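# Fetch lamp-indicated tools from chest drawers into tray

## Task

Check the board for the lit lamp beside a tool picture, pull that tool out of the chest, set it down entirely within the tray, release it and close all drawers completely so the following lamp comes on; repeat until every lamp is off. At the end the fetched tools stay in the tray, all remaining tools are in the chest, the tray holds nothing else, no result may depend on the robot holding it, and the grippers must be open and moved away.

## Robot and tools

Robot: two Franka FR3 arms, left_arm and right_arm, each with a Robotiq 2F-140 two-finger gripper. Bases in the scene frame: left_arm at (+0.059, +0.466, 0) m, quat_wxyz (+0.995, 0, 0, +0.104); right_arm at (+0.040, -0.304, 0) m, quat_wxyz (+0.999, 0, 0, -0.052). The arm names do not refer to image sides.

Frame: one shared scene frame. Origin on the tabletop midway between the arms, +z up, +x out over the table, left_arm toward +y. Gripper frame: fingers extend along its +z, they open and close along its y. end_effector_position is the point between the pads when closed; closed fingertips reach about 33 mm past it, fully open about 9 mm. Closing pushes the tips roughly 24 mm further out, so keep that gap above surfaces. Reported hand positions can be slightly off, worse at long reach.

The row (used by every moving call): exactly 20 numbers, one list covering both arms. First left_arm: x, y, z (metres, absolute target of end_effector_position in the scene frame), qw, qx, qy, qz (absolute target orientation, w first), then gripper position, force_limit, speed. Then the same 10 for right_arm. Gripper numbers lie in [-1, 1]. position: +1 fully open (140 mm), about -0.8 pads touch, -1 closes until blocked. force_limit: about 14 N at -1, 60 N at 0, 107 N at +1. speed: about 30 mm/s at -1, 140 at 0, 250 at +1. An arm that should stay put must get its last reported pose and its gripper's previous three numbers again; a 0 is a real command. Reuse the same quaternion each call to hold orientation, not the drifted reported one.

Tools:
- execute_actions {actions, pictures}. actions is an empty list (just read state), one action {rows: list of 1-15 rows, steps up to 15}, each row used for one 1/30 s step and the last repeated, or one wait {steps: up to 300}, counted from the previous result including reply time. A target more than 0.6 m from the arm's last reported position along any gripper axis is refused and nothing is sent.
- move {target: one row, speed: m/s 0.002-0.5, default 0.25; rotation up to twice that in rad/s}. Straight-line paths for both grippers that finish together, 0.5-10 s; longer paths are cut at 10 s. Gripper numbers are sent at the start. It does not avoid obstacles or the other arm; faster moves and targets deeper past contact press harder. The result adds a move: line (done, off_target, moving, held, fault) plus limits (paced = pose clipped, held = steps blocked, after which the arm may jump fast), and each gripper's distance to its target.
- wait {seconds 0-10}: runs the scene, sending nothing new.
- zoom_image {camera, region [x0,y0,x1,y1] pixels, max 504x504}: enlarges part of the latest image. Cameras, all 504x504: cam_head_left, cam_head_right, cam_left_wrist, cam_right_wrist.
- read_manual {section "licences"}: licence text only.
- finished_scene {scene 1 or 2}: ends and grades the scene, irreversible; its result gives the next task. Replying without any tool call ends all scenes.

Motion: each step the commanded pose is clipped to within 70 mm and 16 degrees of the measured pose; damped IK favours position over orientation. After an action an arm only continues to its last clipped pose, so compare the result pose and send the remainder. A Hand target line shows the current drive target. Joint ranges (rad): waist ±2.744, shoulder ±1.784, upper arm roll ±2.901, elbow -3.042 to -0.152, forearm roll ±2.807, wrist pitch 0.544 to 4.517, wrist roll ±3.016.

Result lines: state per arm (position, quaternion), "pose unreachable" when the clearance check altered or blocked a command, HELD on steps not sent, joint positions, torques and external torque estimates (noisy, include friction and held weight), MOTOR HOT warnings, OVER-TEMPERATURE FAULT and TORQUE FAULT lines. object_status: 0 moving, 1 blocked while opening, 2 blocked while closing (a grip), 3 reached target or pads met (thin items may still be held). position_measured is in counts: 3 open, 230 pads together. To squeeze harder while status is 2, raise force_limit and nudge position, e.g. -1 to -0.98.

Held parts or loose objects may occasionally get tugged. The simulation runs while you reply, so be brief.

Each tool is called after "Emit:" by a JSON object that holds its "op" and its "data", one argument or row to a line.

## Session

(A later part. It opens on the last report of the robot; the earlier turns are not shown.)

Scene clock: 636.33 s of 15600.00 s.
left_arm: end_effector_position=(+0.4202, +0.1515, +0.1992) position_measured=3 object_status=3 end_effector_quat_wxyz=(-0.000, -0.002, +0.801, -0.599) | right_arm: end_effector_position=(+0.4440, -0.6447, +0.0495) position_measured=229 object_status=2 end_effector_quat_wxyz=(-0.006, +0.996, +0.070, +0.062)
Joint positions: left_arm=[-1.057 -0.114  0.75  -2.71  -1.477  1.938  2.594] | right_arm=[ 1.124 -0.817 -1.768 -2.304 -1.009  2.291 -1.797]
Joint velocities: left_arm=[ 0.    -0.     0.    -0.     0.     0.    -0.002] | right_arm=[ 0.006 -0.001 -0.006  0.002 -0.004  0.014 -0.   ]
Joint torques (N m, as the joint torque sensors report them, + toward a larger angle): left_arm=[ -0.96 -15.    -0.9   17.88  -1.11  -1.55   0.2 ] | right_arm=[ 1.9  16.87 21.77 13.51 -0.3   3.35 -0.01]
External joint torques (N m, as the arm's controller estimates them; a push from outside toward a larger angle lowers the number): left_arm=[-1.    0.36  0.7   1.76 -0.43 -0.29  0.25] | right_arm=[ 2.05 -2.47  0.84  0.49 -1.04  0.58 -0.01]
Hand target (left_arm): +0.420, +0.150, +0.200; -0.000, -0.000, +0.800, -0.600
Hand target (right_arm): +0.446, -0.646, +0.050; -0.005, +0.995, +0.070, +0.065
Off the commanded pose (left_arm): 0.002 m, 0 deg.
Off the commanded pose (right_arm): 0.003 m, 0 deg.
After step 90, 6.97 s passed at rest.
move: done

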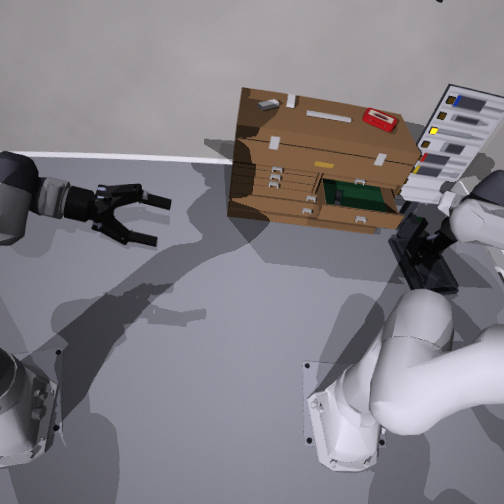

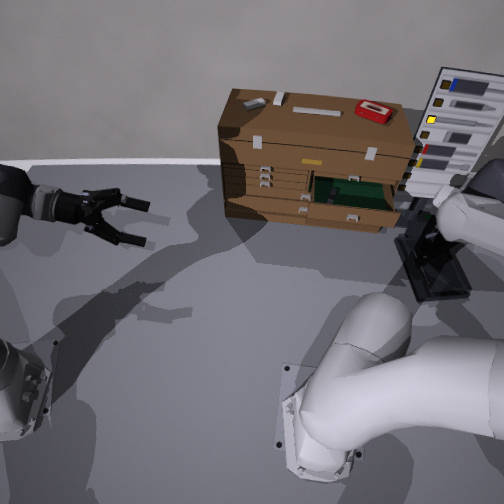

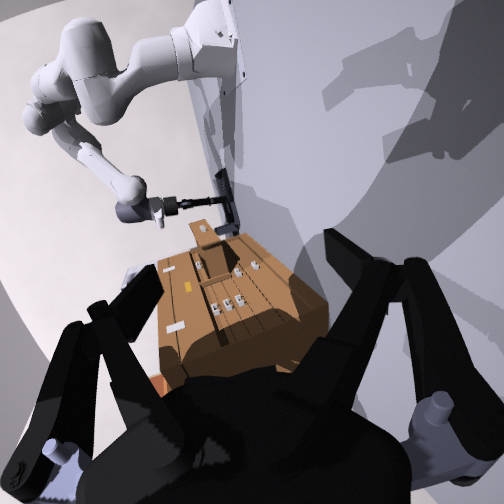

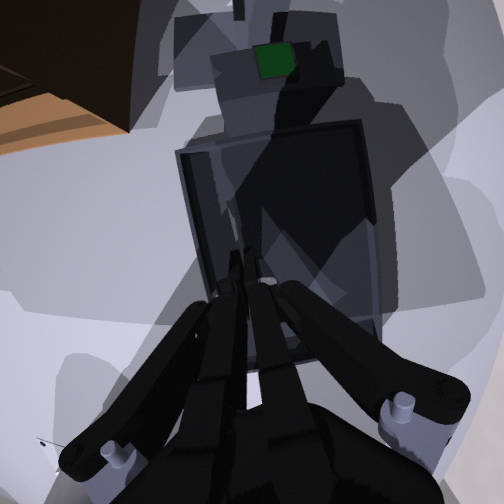

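Emit:
{"op": "move", "data": {
  "target": [0.42,0.15,0.2,0,0,0.8,-0.6,1,0,0,0.449,-0.646,0.043,-0.0046,0.9955,0.0696,0.0652,-1,0,-0.7],
  "speed": 0.015
}}

Emit:
{"op": "move", "data": {
  "target": [0.42,0.15,0.2,0,0,0.8,-0.6,1,0,0,0.449,-0.646,0.043,-0.0046,0.9955,0.0696,0.0652,-0.55,0,-0.7],
  "speed": 0.015
}}

Emit:
{"op": "move", "data": {
  "target": [0.42,0.15,0.2,0,0,0.8,-0.6,1,0,0,0.42,-0.62,0.17,-0.0046,0.9955,0.0696,0.0652,-0.55,0,-0.7],
  "speed": 0.15
}}

Emit:
{"op": "move", "data": {
  "target": [0.42,0.15,0.2,0,0,0.8,-0.6,1,0,0,0.44,-0.40,0.21,0.0068,0.99,-0.0519,0.1303,-0.2,0,0],
  "speed": 0.2
}}

Scene clock: 648.13 s of 15600.00 s.
left_arm: end_effector_position=(+0.4202, +0.1515, +0.1992) position_measured=3 object_status=3 end_effector_quat_wxyz=(-0.000, -0.002, +0.801, -0.599) | right_arm: end_effector_position=(+0.4467, -0.6449, +0.0424) position_measured=229 object_status=2 end_effector_quat_wxyz=(-0.006, +0.995, +0.073, +0.062)
Joint positions: left_arm=[-1.057 -0.114  0.75  -2.71  -1.477  1.938  2.594] | right_arm=[ 1.149 -0.817 -1.796 -2.297 -1.017  2.306 -1.796]
Joint velocities: left_arm=[-0.    -0.001  0.001  0.     0.    -0.001 -0.   ] | right_arm=[ 0.006 -0.001 -0.007  0.001  0.     0.014  0.001]
Joint torques (N m, as the joint torque sensors report them, + toward a larger angle): left_arm=[ -1.04 -15.7   -1.25  17.57  -1.07  -1.6    0.13] | right_arm=[ 0.91 18.15 21.1  13.62 -0.13  3.4   0.21]
External joint torques (N m, as the arm's controller estimates them; a push from outside toward a larger angle lowers the number): left_arm=[-1.09 -0.3   0.33  1.44 -0.39 -0.33  0.18] | right_arm=[ 0.99 -1.9   0.08  0.73 -0.86  0.61  0.2 ]
Hand target (left_arm): +0.420, +0.150, +0.200; -0.000, -0.000, +0.800, -0.600
Hand target (right_arm): +0.449, -0.646, +0.043; -0.005, +0.995, +0.070, +0.065
Off the commanded pose (left_arm): 0.002 m, 0 deg.
Off the commanded pose (right_arm): 0.003 m, 1 deg.
After step 90, 8.03 s passed at rest.
move: done

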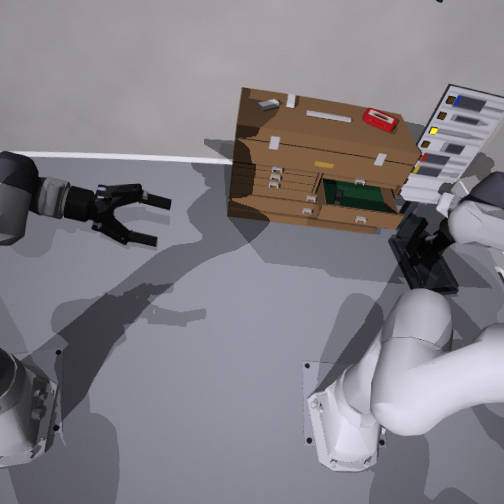

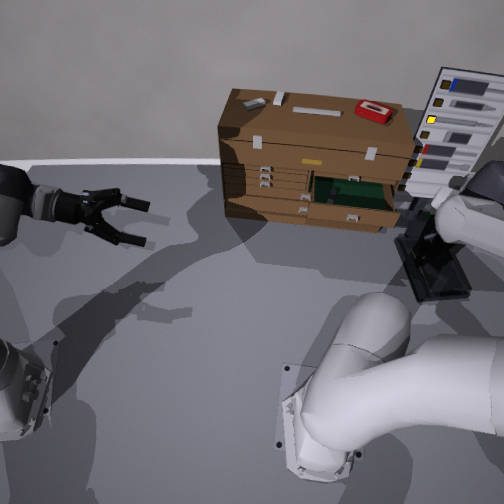

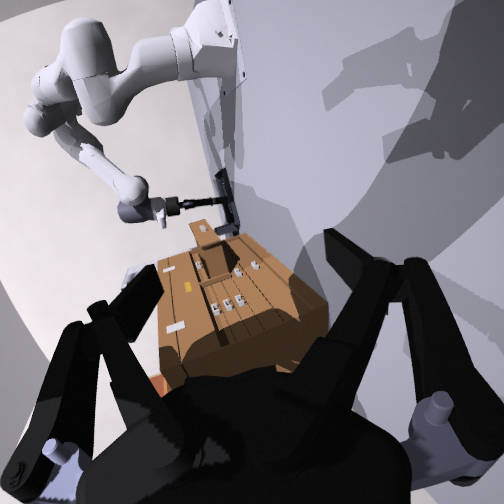

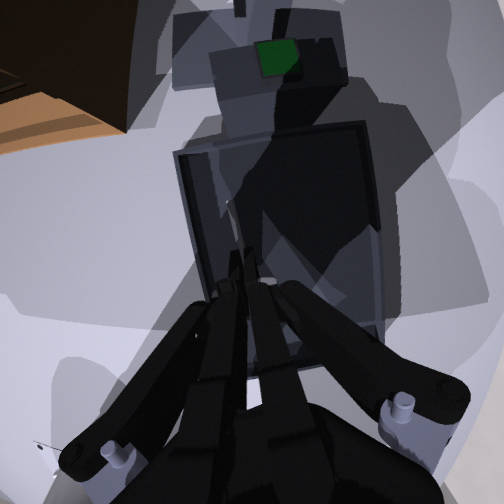

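Scene clock: 648.83 s of 15600.00 s.
left_arm: end_effector_position=(+0.4202, +0.1515, +0.1992) position_measured=3 object_status=3 end_effector_quat_wxyz=(-0.000, -0.002, +0.801, -0.599) | right_arm: end_effector_position=(+0.4475, -0.6450, +0.0425) position_measured=199 object_status=3 end_effector_quat_wxyz=(-0.006, +0.995, +0.073, +0.063)
Joint positions: left_arm=[-1.057 -0.114  0.75  -2.71  -1.477  1.938  2.594] | right_arm=[ 1.15  -0.817 -1.797 -2.297 -1.017  2.309 -1.796]
Joint velocities: left_arm=[-0.    -0.001  0.001  0.001  0.     0.    -0.001] | right_arm=[ 0.    -0.001 -0.001  0.002 -0.     0.004 -0.001]
Joint torques (N m, as the joint torque sensors report them, + toward a larger angle): left_arm=[ -1.18 -15.61  -1.34  17.82  -1.12  -1.65   0.1 ] | right_arm=[ 0.48 18.65 20.48 13.74  0.03  3.36  0.19]
External joint torques (N m, as the arm's controller estimates them; a push from outside toward a larger angle lowers the number): left_arm=[-1.23 -0.24  0.24  1.65 -0.44 -0.39  0.15] | right_arm=[ 0.63 -1.43 -0.51  0.78 -0.69  0.56  0.19]
Hand target (left_arm): +0.420, +0.150, +0.200; -0.000, -0.000, +0.800, -0.600
Hand target (right_arm): +0.449, -0.646, +0.043; -0.005, +0.995, +0.070, +0.065
Off the commanded pose (left_arm): 0.002 m, 0 deg.
Off the commanded pose (right_arm): 0.002 m, 0 deg.
move: done

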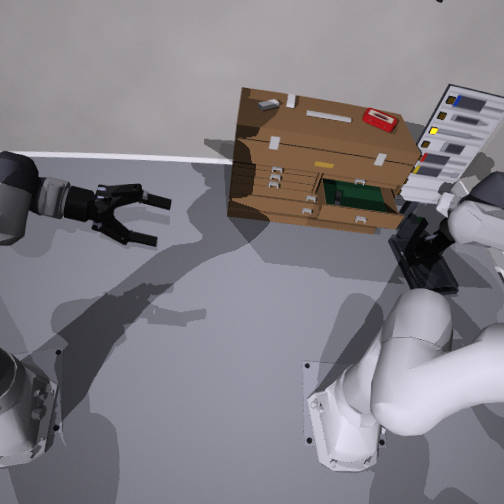

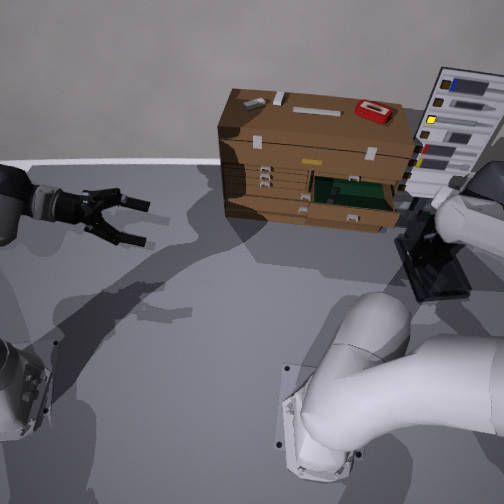

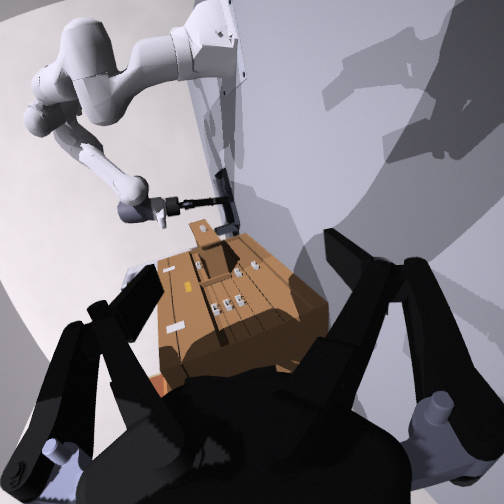

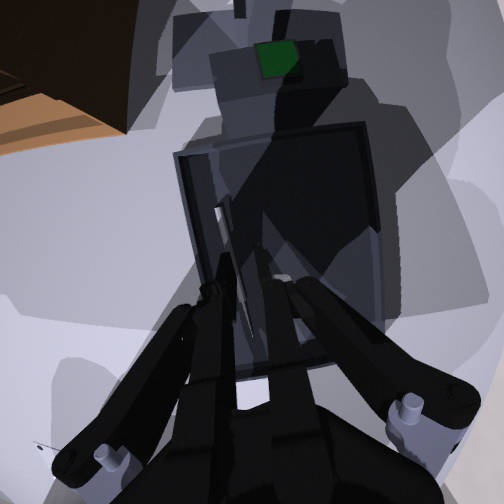

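Scene clock: 650.37 s of 15600.00 s.
left_arm: end_effector_position=(+0.4202, +0.1515, +0.1992) position_measured=3 object_status=3 end_effector_quat_wxyz=(-0.000, -0.002, +0.801, -0.599) | right_arm: end_effector_position=(+0.4230, -0.6216, +0.1705) position_measured=199 object_status=3 end_effector_quat_wxyz=(-0.003, +0.996, +0.064, +0.067)
Joint positions: left_arm=[-1.057 -0.114  0.75  -2.71  -1.477  1.938  2.594] | right_arm=[ 0.81  -0.812 -1.332 -2.356 -0.823  2.076 -1.841]
Joint velocities: left_arm=[-0.001  0.    -0.     0.     0.     0.    -0.   ] | right_arm=[ 0.001 -0.007 -0.001 -0.     0.    -0.014 -0.003]
Joint torques (N m, as the joint torque sensors report them, + toward a larger angle): left_arm=[ -1.43 -15.52  -1.39  18.    -1.02  -1.63   0.15] | right_arm=[-1.12  7.65 22.11 16.11  1.19  2.15 -0.43]
External joint torques (N m, as the arm's controller estimates them; a push from outside toward a larger angle lowers the number): left_arm=[-1.38 -0.15  0.3   1.82 -0.33 -0.35  0.2 ] | right_arm=[-1.24 -2.55  2.15 -0.4   0.33 -0.66 -0.44]
Hand target (left_arm): +0.420, +0.150, +0.200; -0.000, -0.000, +0.800, -0.600
Hand target (right_arm): +0.421, -0.620, +0.170; -0.005, +0.996, +0.068, +0.065
Off the commanded pose (left_arm): 0.002 m, 0 deg.
Off the commanded pose (right_arm): 0.003 m, 1 deg.
move: done

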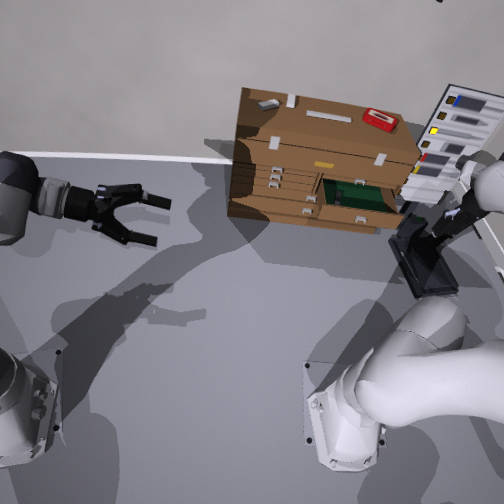

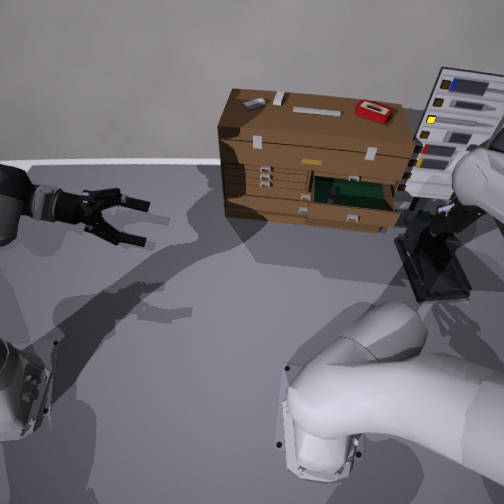

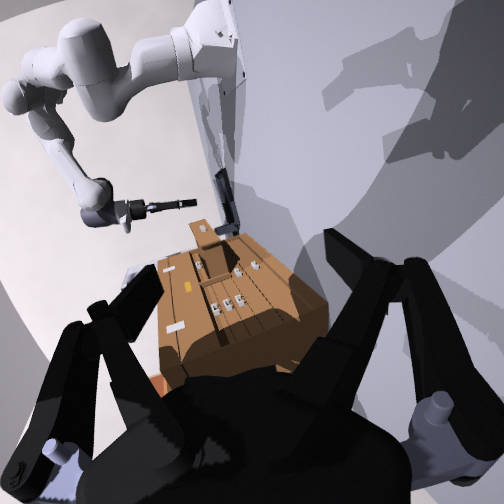

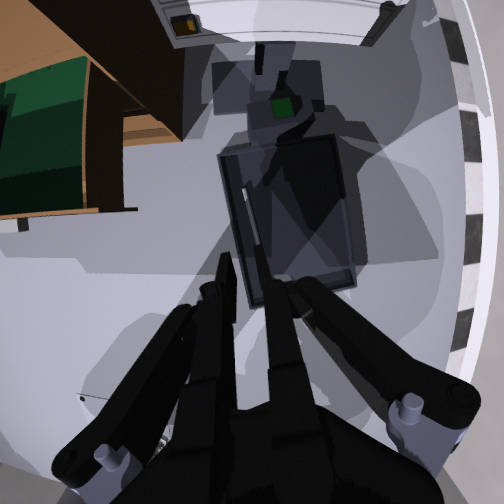

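Scene clock: 652.43 s of 15600.00 s.
left_arm: end_effector_position=(+0.4202, +0.1515, +0.1992) position_measured=3 object_status=3 end_effector_quat_wxyz=(-0.000, -0.002, +0.801, -0.599) | right_arm: end_effector_position=(+0.4451, -0.4025, +0.2112) position_measured=154 object_status=3 end_effector_quat_wxyz=(+0.012, +0.990, -0.044, +0.131)
Joint positions: left_arm=[-1.057 -0.114  0.75  -2.71  -1.477  1.938  2.594] | right_arm=[ 0.549 -0.788 -0.701 -2.738 -0.632  2.274 -1.269]
Joint velocities: left_arm=[-0.    -0.001 -0.     0.001 -0.    -0.     0.   ] | right_arm=[-0.002 -0.001  0.002 -0.002  0.004  0.007  0.025]
Joint torques (N m, as the joint torque sensors report them, + toward a larger angle): left_arm=[ -1.29 -15.67  -1.55  18.18  -1.1   -1.6    0.13] | right_arm=[-2.15 -1.9  11.04 20.67  1.4   3.55  0.32]
External joint torques (N m, as the arm's controller estimates them; a push from outside toward a larger angle lowers the number): left_arm=[-1.26 -0.23  0.11  2.   -0.41 -0.31  0.18] | right_arm=[-2.16  0.69  1.29 -0.71  0.65  0.5   0.31]
Hand target (left_arm): +0.420, +0.150, +0.200; -0.000, -0.000, +0.800, -0.600
Hand target (right_arm): +0.446, -0.402, +0.211; +0.009, +0.990, -0.052, +0.132
Off the commanded pose (left_arm): 0.002 m, 0 deg.
Off the commanded pose (right_arm): 0.006 m, 1 deg.
move: off_target (right_arm)

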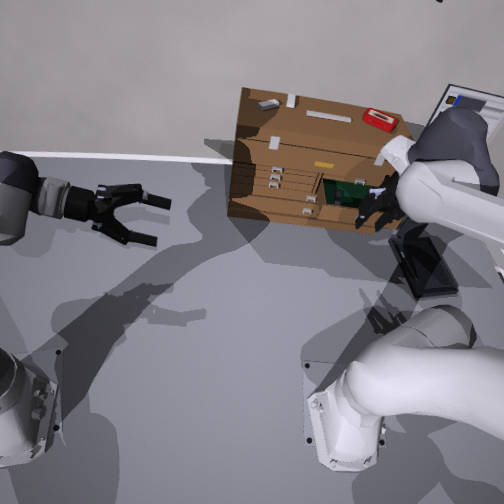

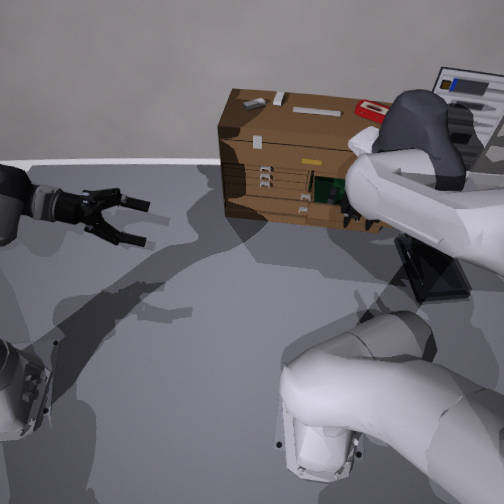

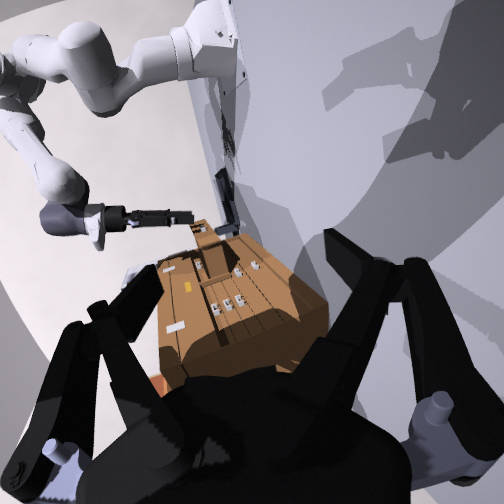

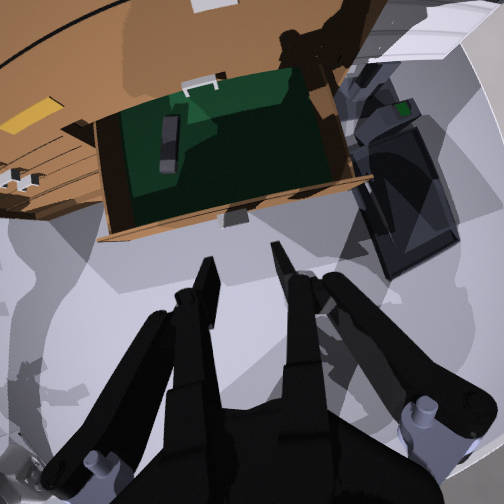

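Emit:
{"op": "move", "data": {
  "target": [0.42,0.15,0.2,0,0,0.8,-0.6,1,0,0,0.46,-0.40,0.172,0.0135,0.9646,-0.0505,0.2584,-0.2,0,0],
  "speed": 0.1
}}

Emit:
{"op": "move", "data": {
  "target": [0.42,0.15,0.2,0,0,0.8,-0.6,1,0,0,0.55,-0.408,0.172,0.0135,0.9646,-0.0505,0.2584,-0.2,0,0],
  "speed": 0.06
}}

Emit:
{"op": "move", "data": {
  "target": [0.42,0.15,0.2,0,0,0.8,-0.6,1,0,0,0.535,-0.408,0.171,0.02,0.9227,-0.0483,0.3825,-0.2,0,0],
  "speed": 0.08
}}

Emit:
{"op": "move", "data": {
  "target": [0.42,0.15,0.2,0,0,0.8,-0.6,1,0,0,0.593,-0.412,0.17,0.02,0.9227,-0.0483,0.3825,-0.25,0,0],
  "speed": 0.04
}}

Scene clock: 669.70 s of 15600.00 s.
left_arm: end_effector_position=(+0.4202, +0.1515, +0.1992) position_measured=3 object_status=3 end_effector_quat_wxyz=(-0.000, -0.002, +0.801, -0.599) | right_arm: end_effector_position=(+0.4597, -0.3994, +0.1711) position_measured=154 object_status=3 end_effector_quat_wxyz=(+0.016, +0.965, -0.046, +0.256)
Joint positions: left_arm=[-1.057 -0.114  0.75  -2.71  -1.477  1.938  2.594] | right_arm=[ 0.343 -0.729 -0.73  -2.979 -0.922  2.782 -1.132]
Joint velocities: left_arm=[-0.001 -0.    -0.001  0.001  0.001  0.     0.   ] | right_arm=[-0.009  0.005  0.01  -0.001 -0.001  0.021  0.014]
Joint torques (N m, as the joint torque sensors report them, + toward a larger angle): left_arm=[ -1.91 -15.39  -1.37  17.91  -1.05  -1.65   0.16] | right_arm=[-1.81 -2.71  8.99 18.34  0.68  3.78  0.22]
External joint torques (N m, as the arm's controller estimates them; a push from outside toward a larger angle lowers the number): left_arm=[-1.85 -0.03  0.33  1.77 -0.37 -0.37  0.21] | right_arm=[-1.79  0.5   2.11 -0.56 -0.28  0.5   0.2 ]
Hand target (left_arm): +0.420, +0.150, +0.200; -0.000, -0.000, +0.800, -0.600
Hand target (right_arm): +0.460, -0.399, +0.172; +0.015, +0.965, -0.050, +0.259
Off the commanded pose (left_arm): 0.002 m, 0 deg.
Off the commanded pose (right_arm): 0.001 m, 1 deg.
After step 90, 12.23 s passed at rest.
move: done

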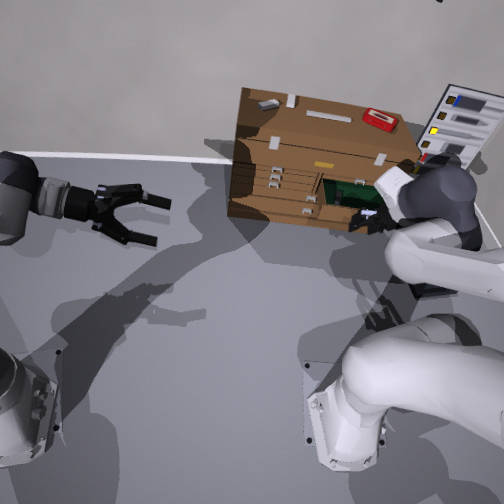

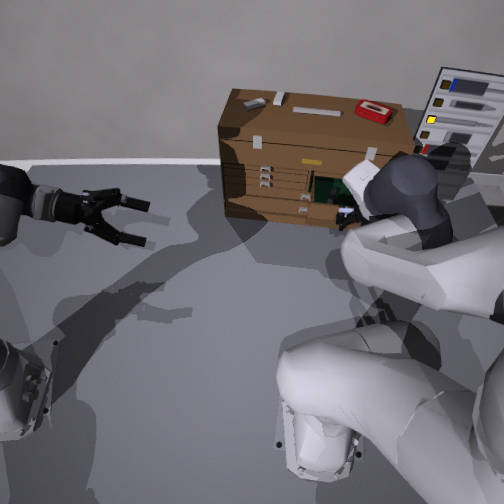

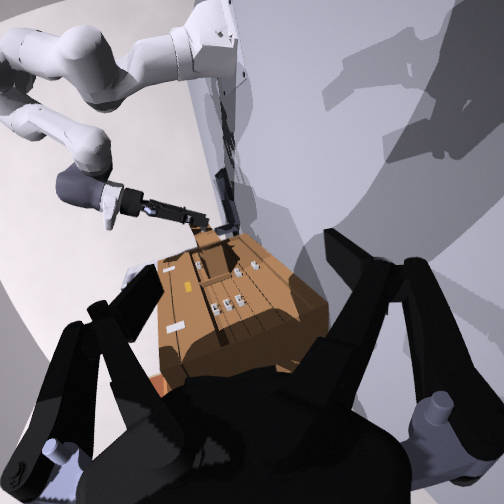

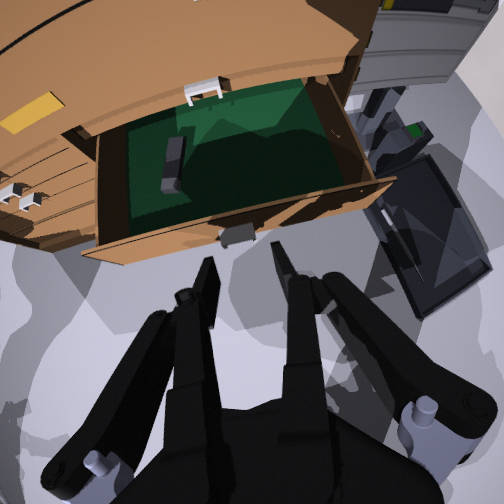

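Scene clock: 671.57 s of 15600.00 s.
left_arm: end_effector_position=(+0.4202, +0.1515, +0.1992) position_measured=3 object_status=3 end_effector_quat_wxyz=(-0.000, -0.002, +0.801, -0.599) | right_arm: end_effector_position=(+0.5454, -0.4115, +0.1682) position_measured=154 object_status=3 end_effector_quat_wxyz=(+0.016, +0.966, -0.054, +0.252)
Joint positions: left_arm=[-1.057 -0.114  0.75  -2.71  -1.477  1.938  2.594] | right_arm=[ 0.616 -0.403 -0.881 -2.733 -0.794  2.907 -1.13 ]
Joint velocities: left_arm=[-0.    -0.    -0.    -0.001 -0.001  0.     0.001] | right_arm=[ 0.027  0.002 -0.031  0.007 -0.    -0.     0.001]
Joint torques (N m, as the joint torque sensors report them, + toward a larger angle): left_arm=[ -1.51 -15.85  -1.27  17.24  -1.05  -1.6    0.12] | right_arm=[ 1.21 -9.52  7.06 21.54  1.12  4.53 -0.46]
External joint torques (N m, as the arm's controller estimates them; a push from outside toward a larger angle lowers the number): left_arm=[-1.47 -0.51  0.4   1.12 -0.37 -0.33  0.17] | right_arm=[ 1.28 -0.16  0.55  2.31  0.18  1.26 -0.47]
Hand target (left_arm): +0.420, +0.150, +0.200; -0.000, -0.000, +0.800, -0.600
Hand target (right_arm): +0.549, -0.410, +0.172; +0.014, +0.965, -0.050, +0.258
Off the commanded pose (left_arm): 0.002 m, 0 deg.
Off the commanded pose (right_arm): 0.007 m, 1 deg.
move: off_target (right_arm)

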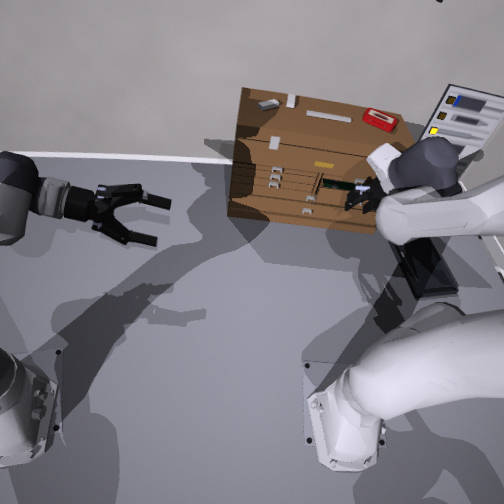

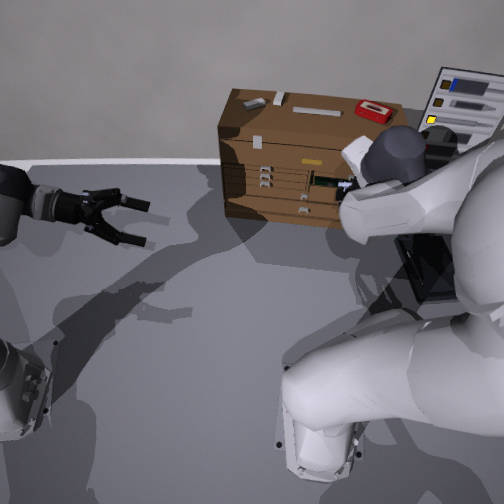

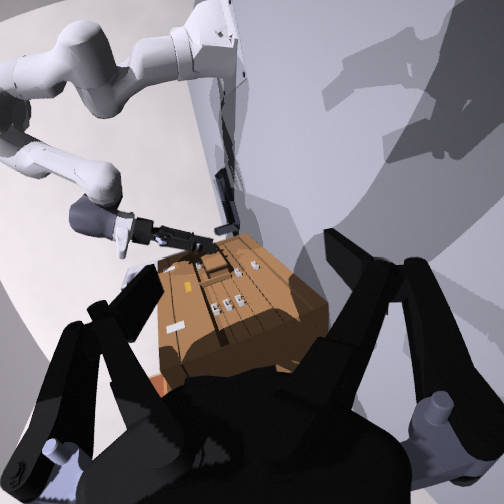

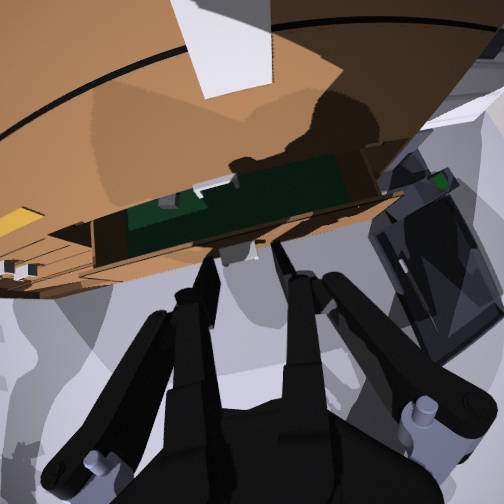

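Scene clock: 674.37 s of 15600.00 s.
left_arm: end_effector_position=(+0.4202, +0.1515, +0.1992) position_measured=3 object_status=3 end_effector_quat_wxyz=(-0.000, -0.002, +0.801, -0.599) | right_arm: end_effector_position=(+0.5355, -0.4052, +0.1703) position_measured=154 object_status=3 end_effector_quat_wxyz=(+0.016, +0.923, -0.056, +0.379)
Joint positions: left_arm=[-1.057 -0.114  0.75  -2.71  -1.477  1.938  2.594] | right_arm=[-0.417 -0.231  0.065 -2.966 -0.666  3.568 -1.18 ]
Joint velocities: left_arm=[ 0.002 -0.001 -0.     0.001  0.    -0.     0.   ] | right_arm=[-0.048  0.002  0.056 -0.006  0.025  0.023 -0.043]
Joint torques (N m, as the joint torque sensors report them, + toward a larger angle): left_arm=[ -1.15 -15.56  -1.41  17.82  -1.08  -1.58   0.19] | right_arm=[ -1.44 -14.73   0.36  16.28   1.82   3.84  -0.46]
External joint torques (N m, as the arm's controller estimates them; a push from outside toward a larger angle lowers the number): left_arm=[-1.25 -0.14  0.13  1.66 -0.39 -0.32  0.24] | right_arm=[-1.44  0.85  1.33  0.16  0.71  0.45 -0.48]
Hand target (left_arm): +0.420, +0.150, +0.200; -0.000, -0.000, +0.800, -0.600
Hand target (right_arm): +0.536, -0.405, +0.171; +0.019, +0.923, -0.049, +0.382
Off the commanded pose (left_arm): 0.002 m, 0 deg.
Off the commanded pose (right_arm): 0.003 m, 1 deg.
move: done

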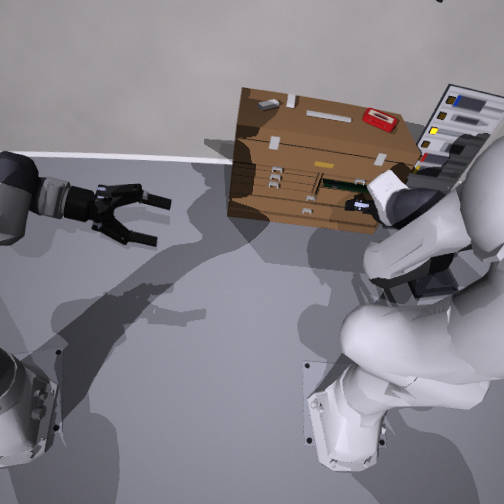

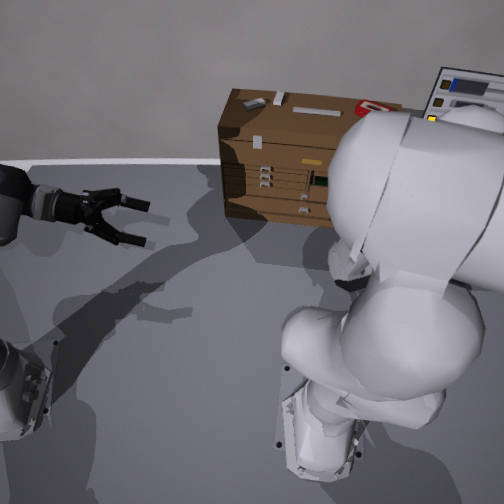

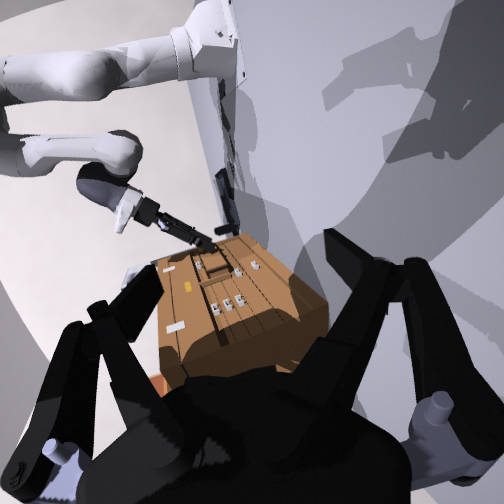

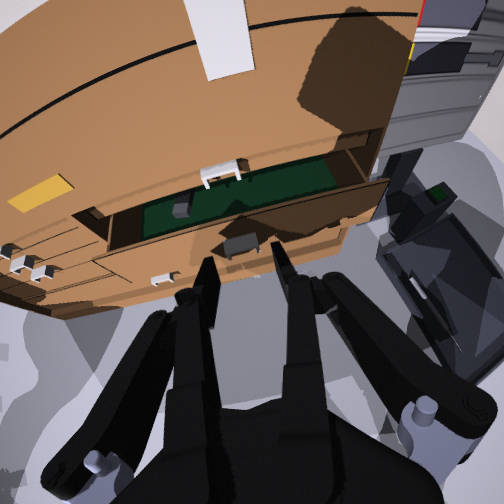

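Scene clock: 676.03 s of 15600.00 s.
left_arm: end_effector_position=(+0.4202, +0.1515, +0.1992) position_measured=3 object_status=3 end_effector_quat_wxyz=(-0.000, -0.002, +0.801, -0.599) | right_arm: end_effector_position=(+0.5884, -0.4102, +0.1698) position_measured=160 object_status=3 end_effector_quat_wxyz=(+0.016, +0.922, -0.050, +0.383)
Joint positions: left_arm=[-1.057 -0.114  0.75  -2.71  -1.477  1.938  2.594] | right_arm=[-0.442 -0.089  0.162 -2.819 -0.554  3.554 -1.24 ]
Joint velocities: left_arm=[-0.    -0.001 -0.001  0.001 -0.001  0.     0.001] | right_arm=[-0.009  0.001  0.018  0.     0.023 -0.    -0.03 ]
Joint torques (N m, as the joint torque sensors report them, + toward a larger angle): left_arm=[ -0.95 -15.56  -1.47  18.29  -1.    -1.59   0.13] | right_arm=[ -0.82 -13.65   2.68  24.43   2.96   2.3   -0.44]
External joint torques (N m, as the arm's controller estimates them; a push from outside toward a larger angle lowers the number): left_arm=[-0.94 -0.15  0.18  2.06 -0.31 -0.31  0.18] | right_arm=[-0.8   6.85  3.27  7.95  1.94 -1.13 -0.44]
Hand target (left_arm): +0.420, +0.150, +0.200; -0.000, -0.000, +0.800, -0.600
Hand target (right_arm): +0.593, -0.413, +0.170; +0.020, +0.923, -0.048, +0.382
Off the commanded pose (left_arm): 0.002 m, 0 deg.
Off the commanded pose (right_arm): 0.005 m, 0 deg.
move: off_target (right_arm)

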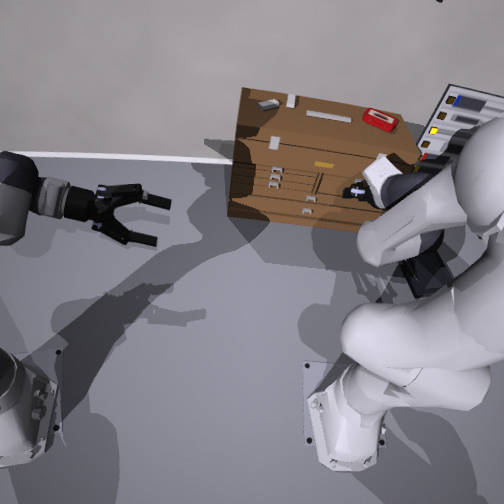

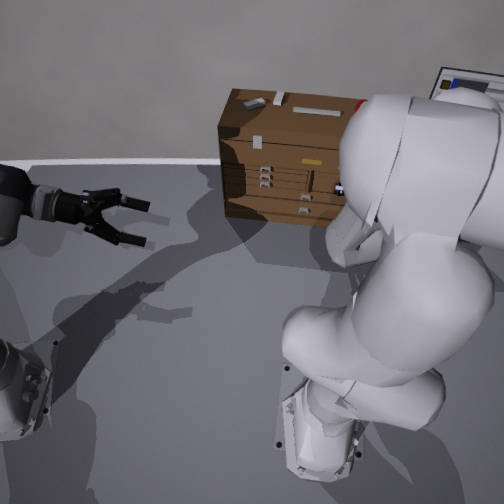

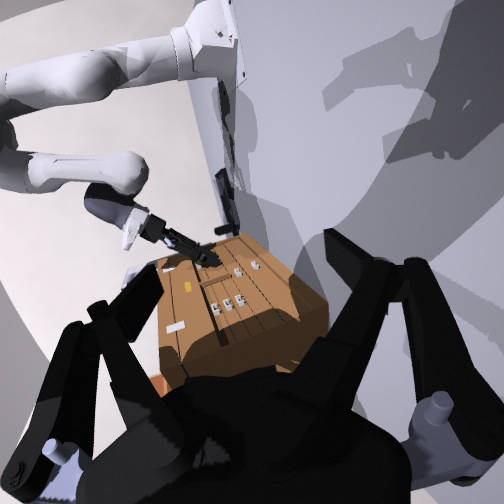

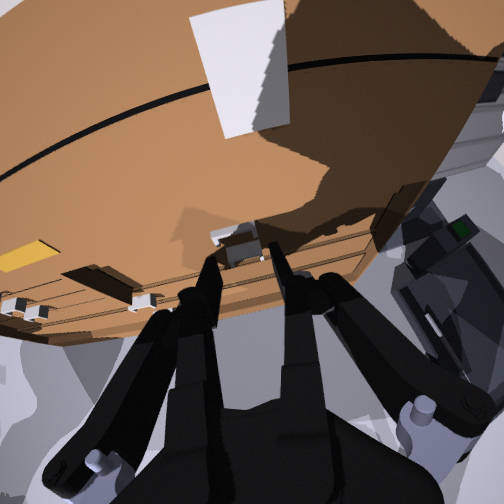

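Emit:
{"op": "move", "data": {
  "target": [0.42,0.15,0.2,0,0,0.8,-0.6,1,0,0,0.545,-0.407,0.17,0.02,0.9227,-0.0483,0.3825,-0.25,0,0],
  "speed": 0.08
}}

Scene clock: 681.37 s of 15600.00 s.
left_arm: end_effector_position=(+0.4202, +0.1515, +0.1992) position_measured=3 object_status=3 end_effector_quat_wxyz=(-0.000, -0.002, +0.801, -0.599) | right_arm: end_effector_position=(+0.5449, -0.4076, +0.1688) position_measured=160 object_status=3 end_effector_quat_wxyz=(+0.022, +0.923, -0.047, +0.381)
Joint positions: left_arm=[-1.057 -0.114  0.75  -2.71  -1.477  1.938  2.594] | right_arm=[-0.436 -0.199  0.106 -2.945 -0.611  3.576 -1.235]
Joint velocities: left_arm=[ 0.001 -0.001 -0.    -0.001  0.001 -0.    -0.   ] | right_arm=[ 0.019 -0.003 -0.022 -0.002 -0.012  0.003  0.011]
Joint torques (N m, as the joint torque sensors report them, + toward a larger angle): left_arm=[ -0.93 -15.52  -1.    17.72  -1.07  -1.64   0.21] | right_arm=[  0.1  -17.69  -1.47  15.08  -0.01   3.91   0.22]
External joint torques (N m, as the arm's controller estimates them; a push from outside toward a larger angle lowers the number): left_arm=[-0.94 -0.16  0.62  1.63 -0.39 -0.37  0.26] | right_arm=[ 0.1  -1.23 -0.53 -0.97 -1.07  0.5   0.2 ]
Hand target (left_arm): +0.420, +0.150, +0.200; -0.000, -0.000, +0.800, -0.600
Hand target (right_arm): +0.545, -0.406, +0.170; +0.020, +0.922, -0.049, +0.383
Off the commanded pose (left_arm): 0.002 m, 0 deg.
Off the commanded pose (right_arm): 0.001 m, 0 deg.
After step 90, 1.43 s passed at rest.
move: done

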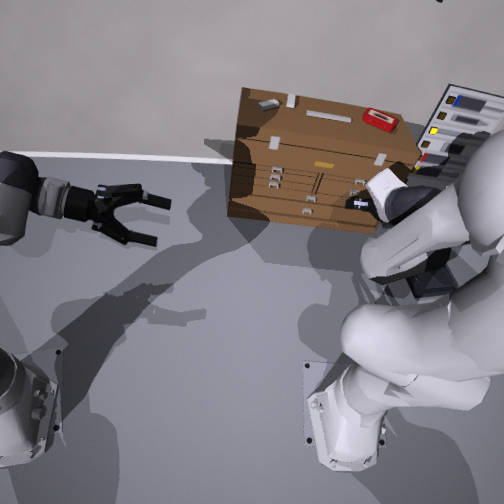

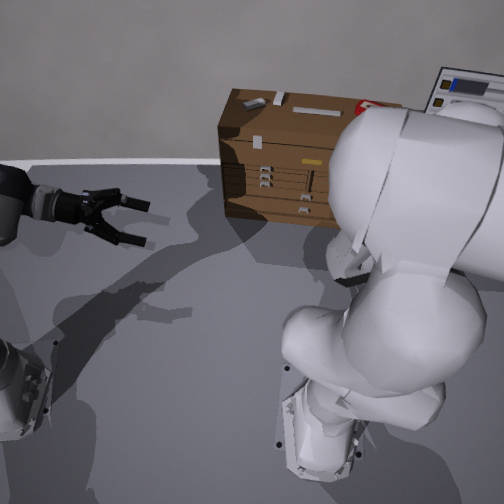

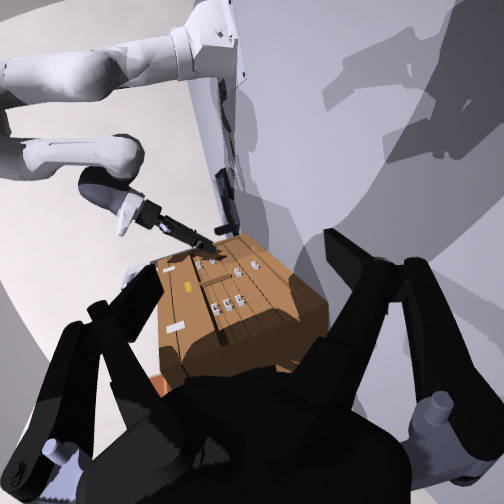

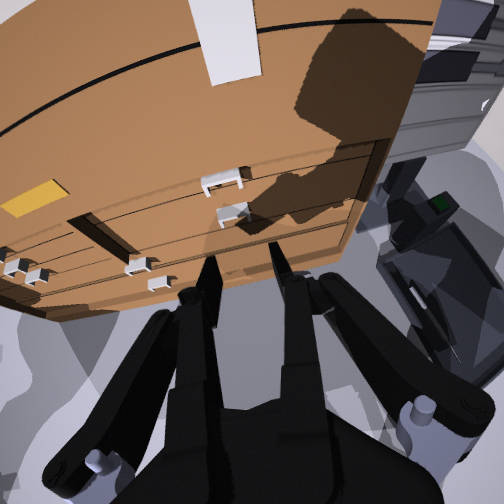

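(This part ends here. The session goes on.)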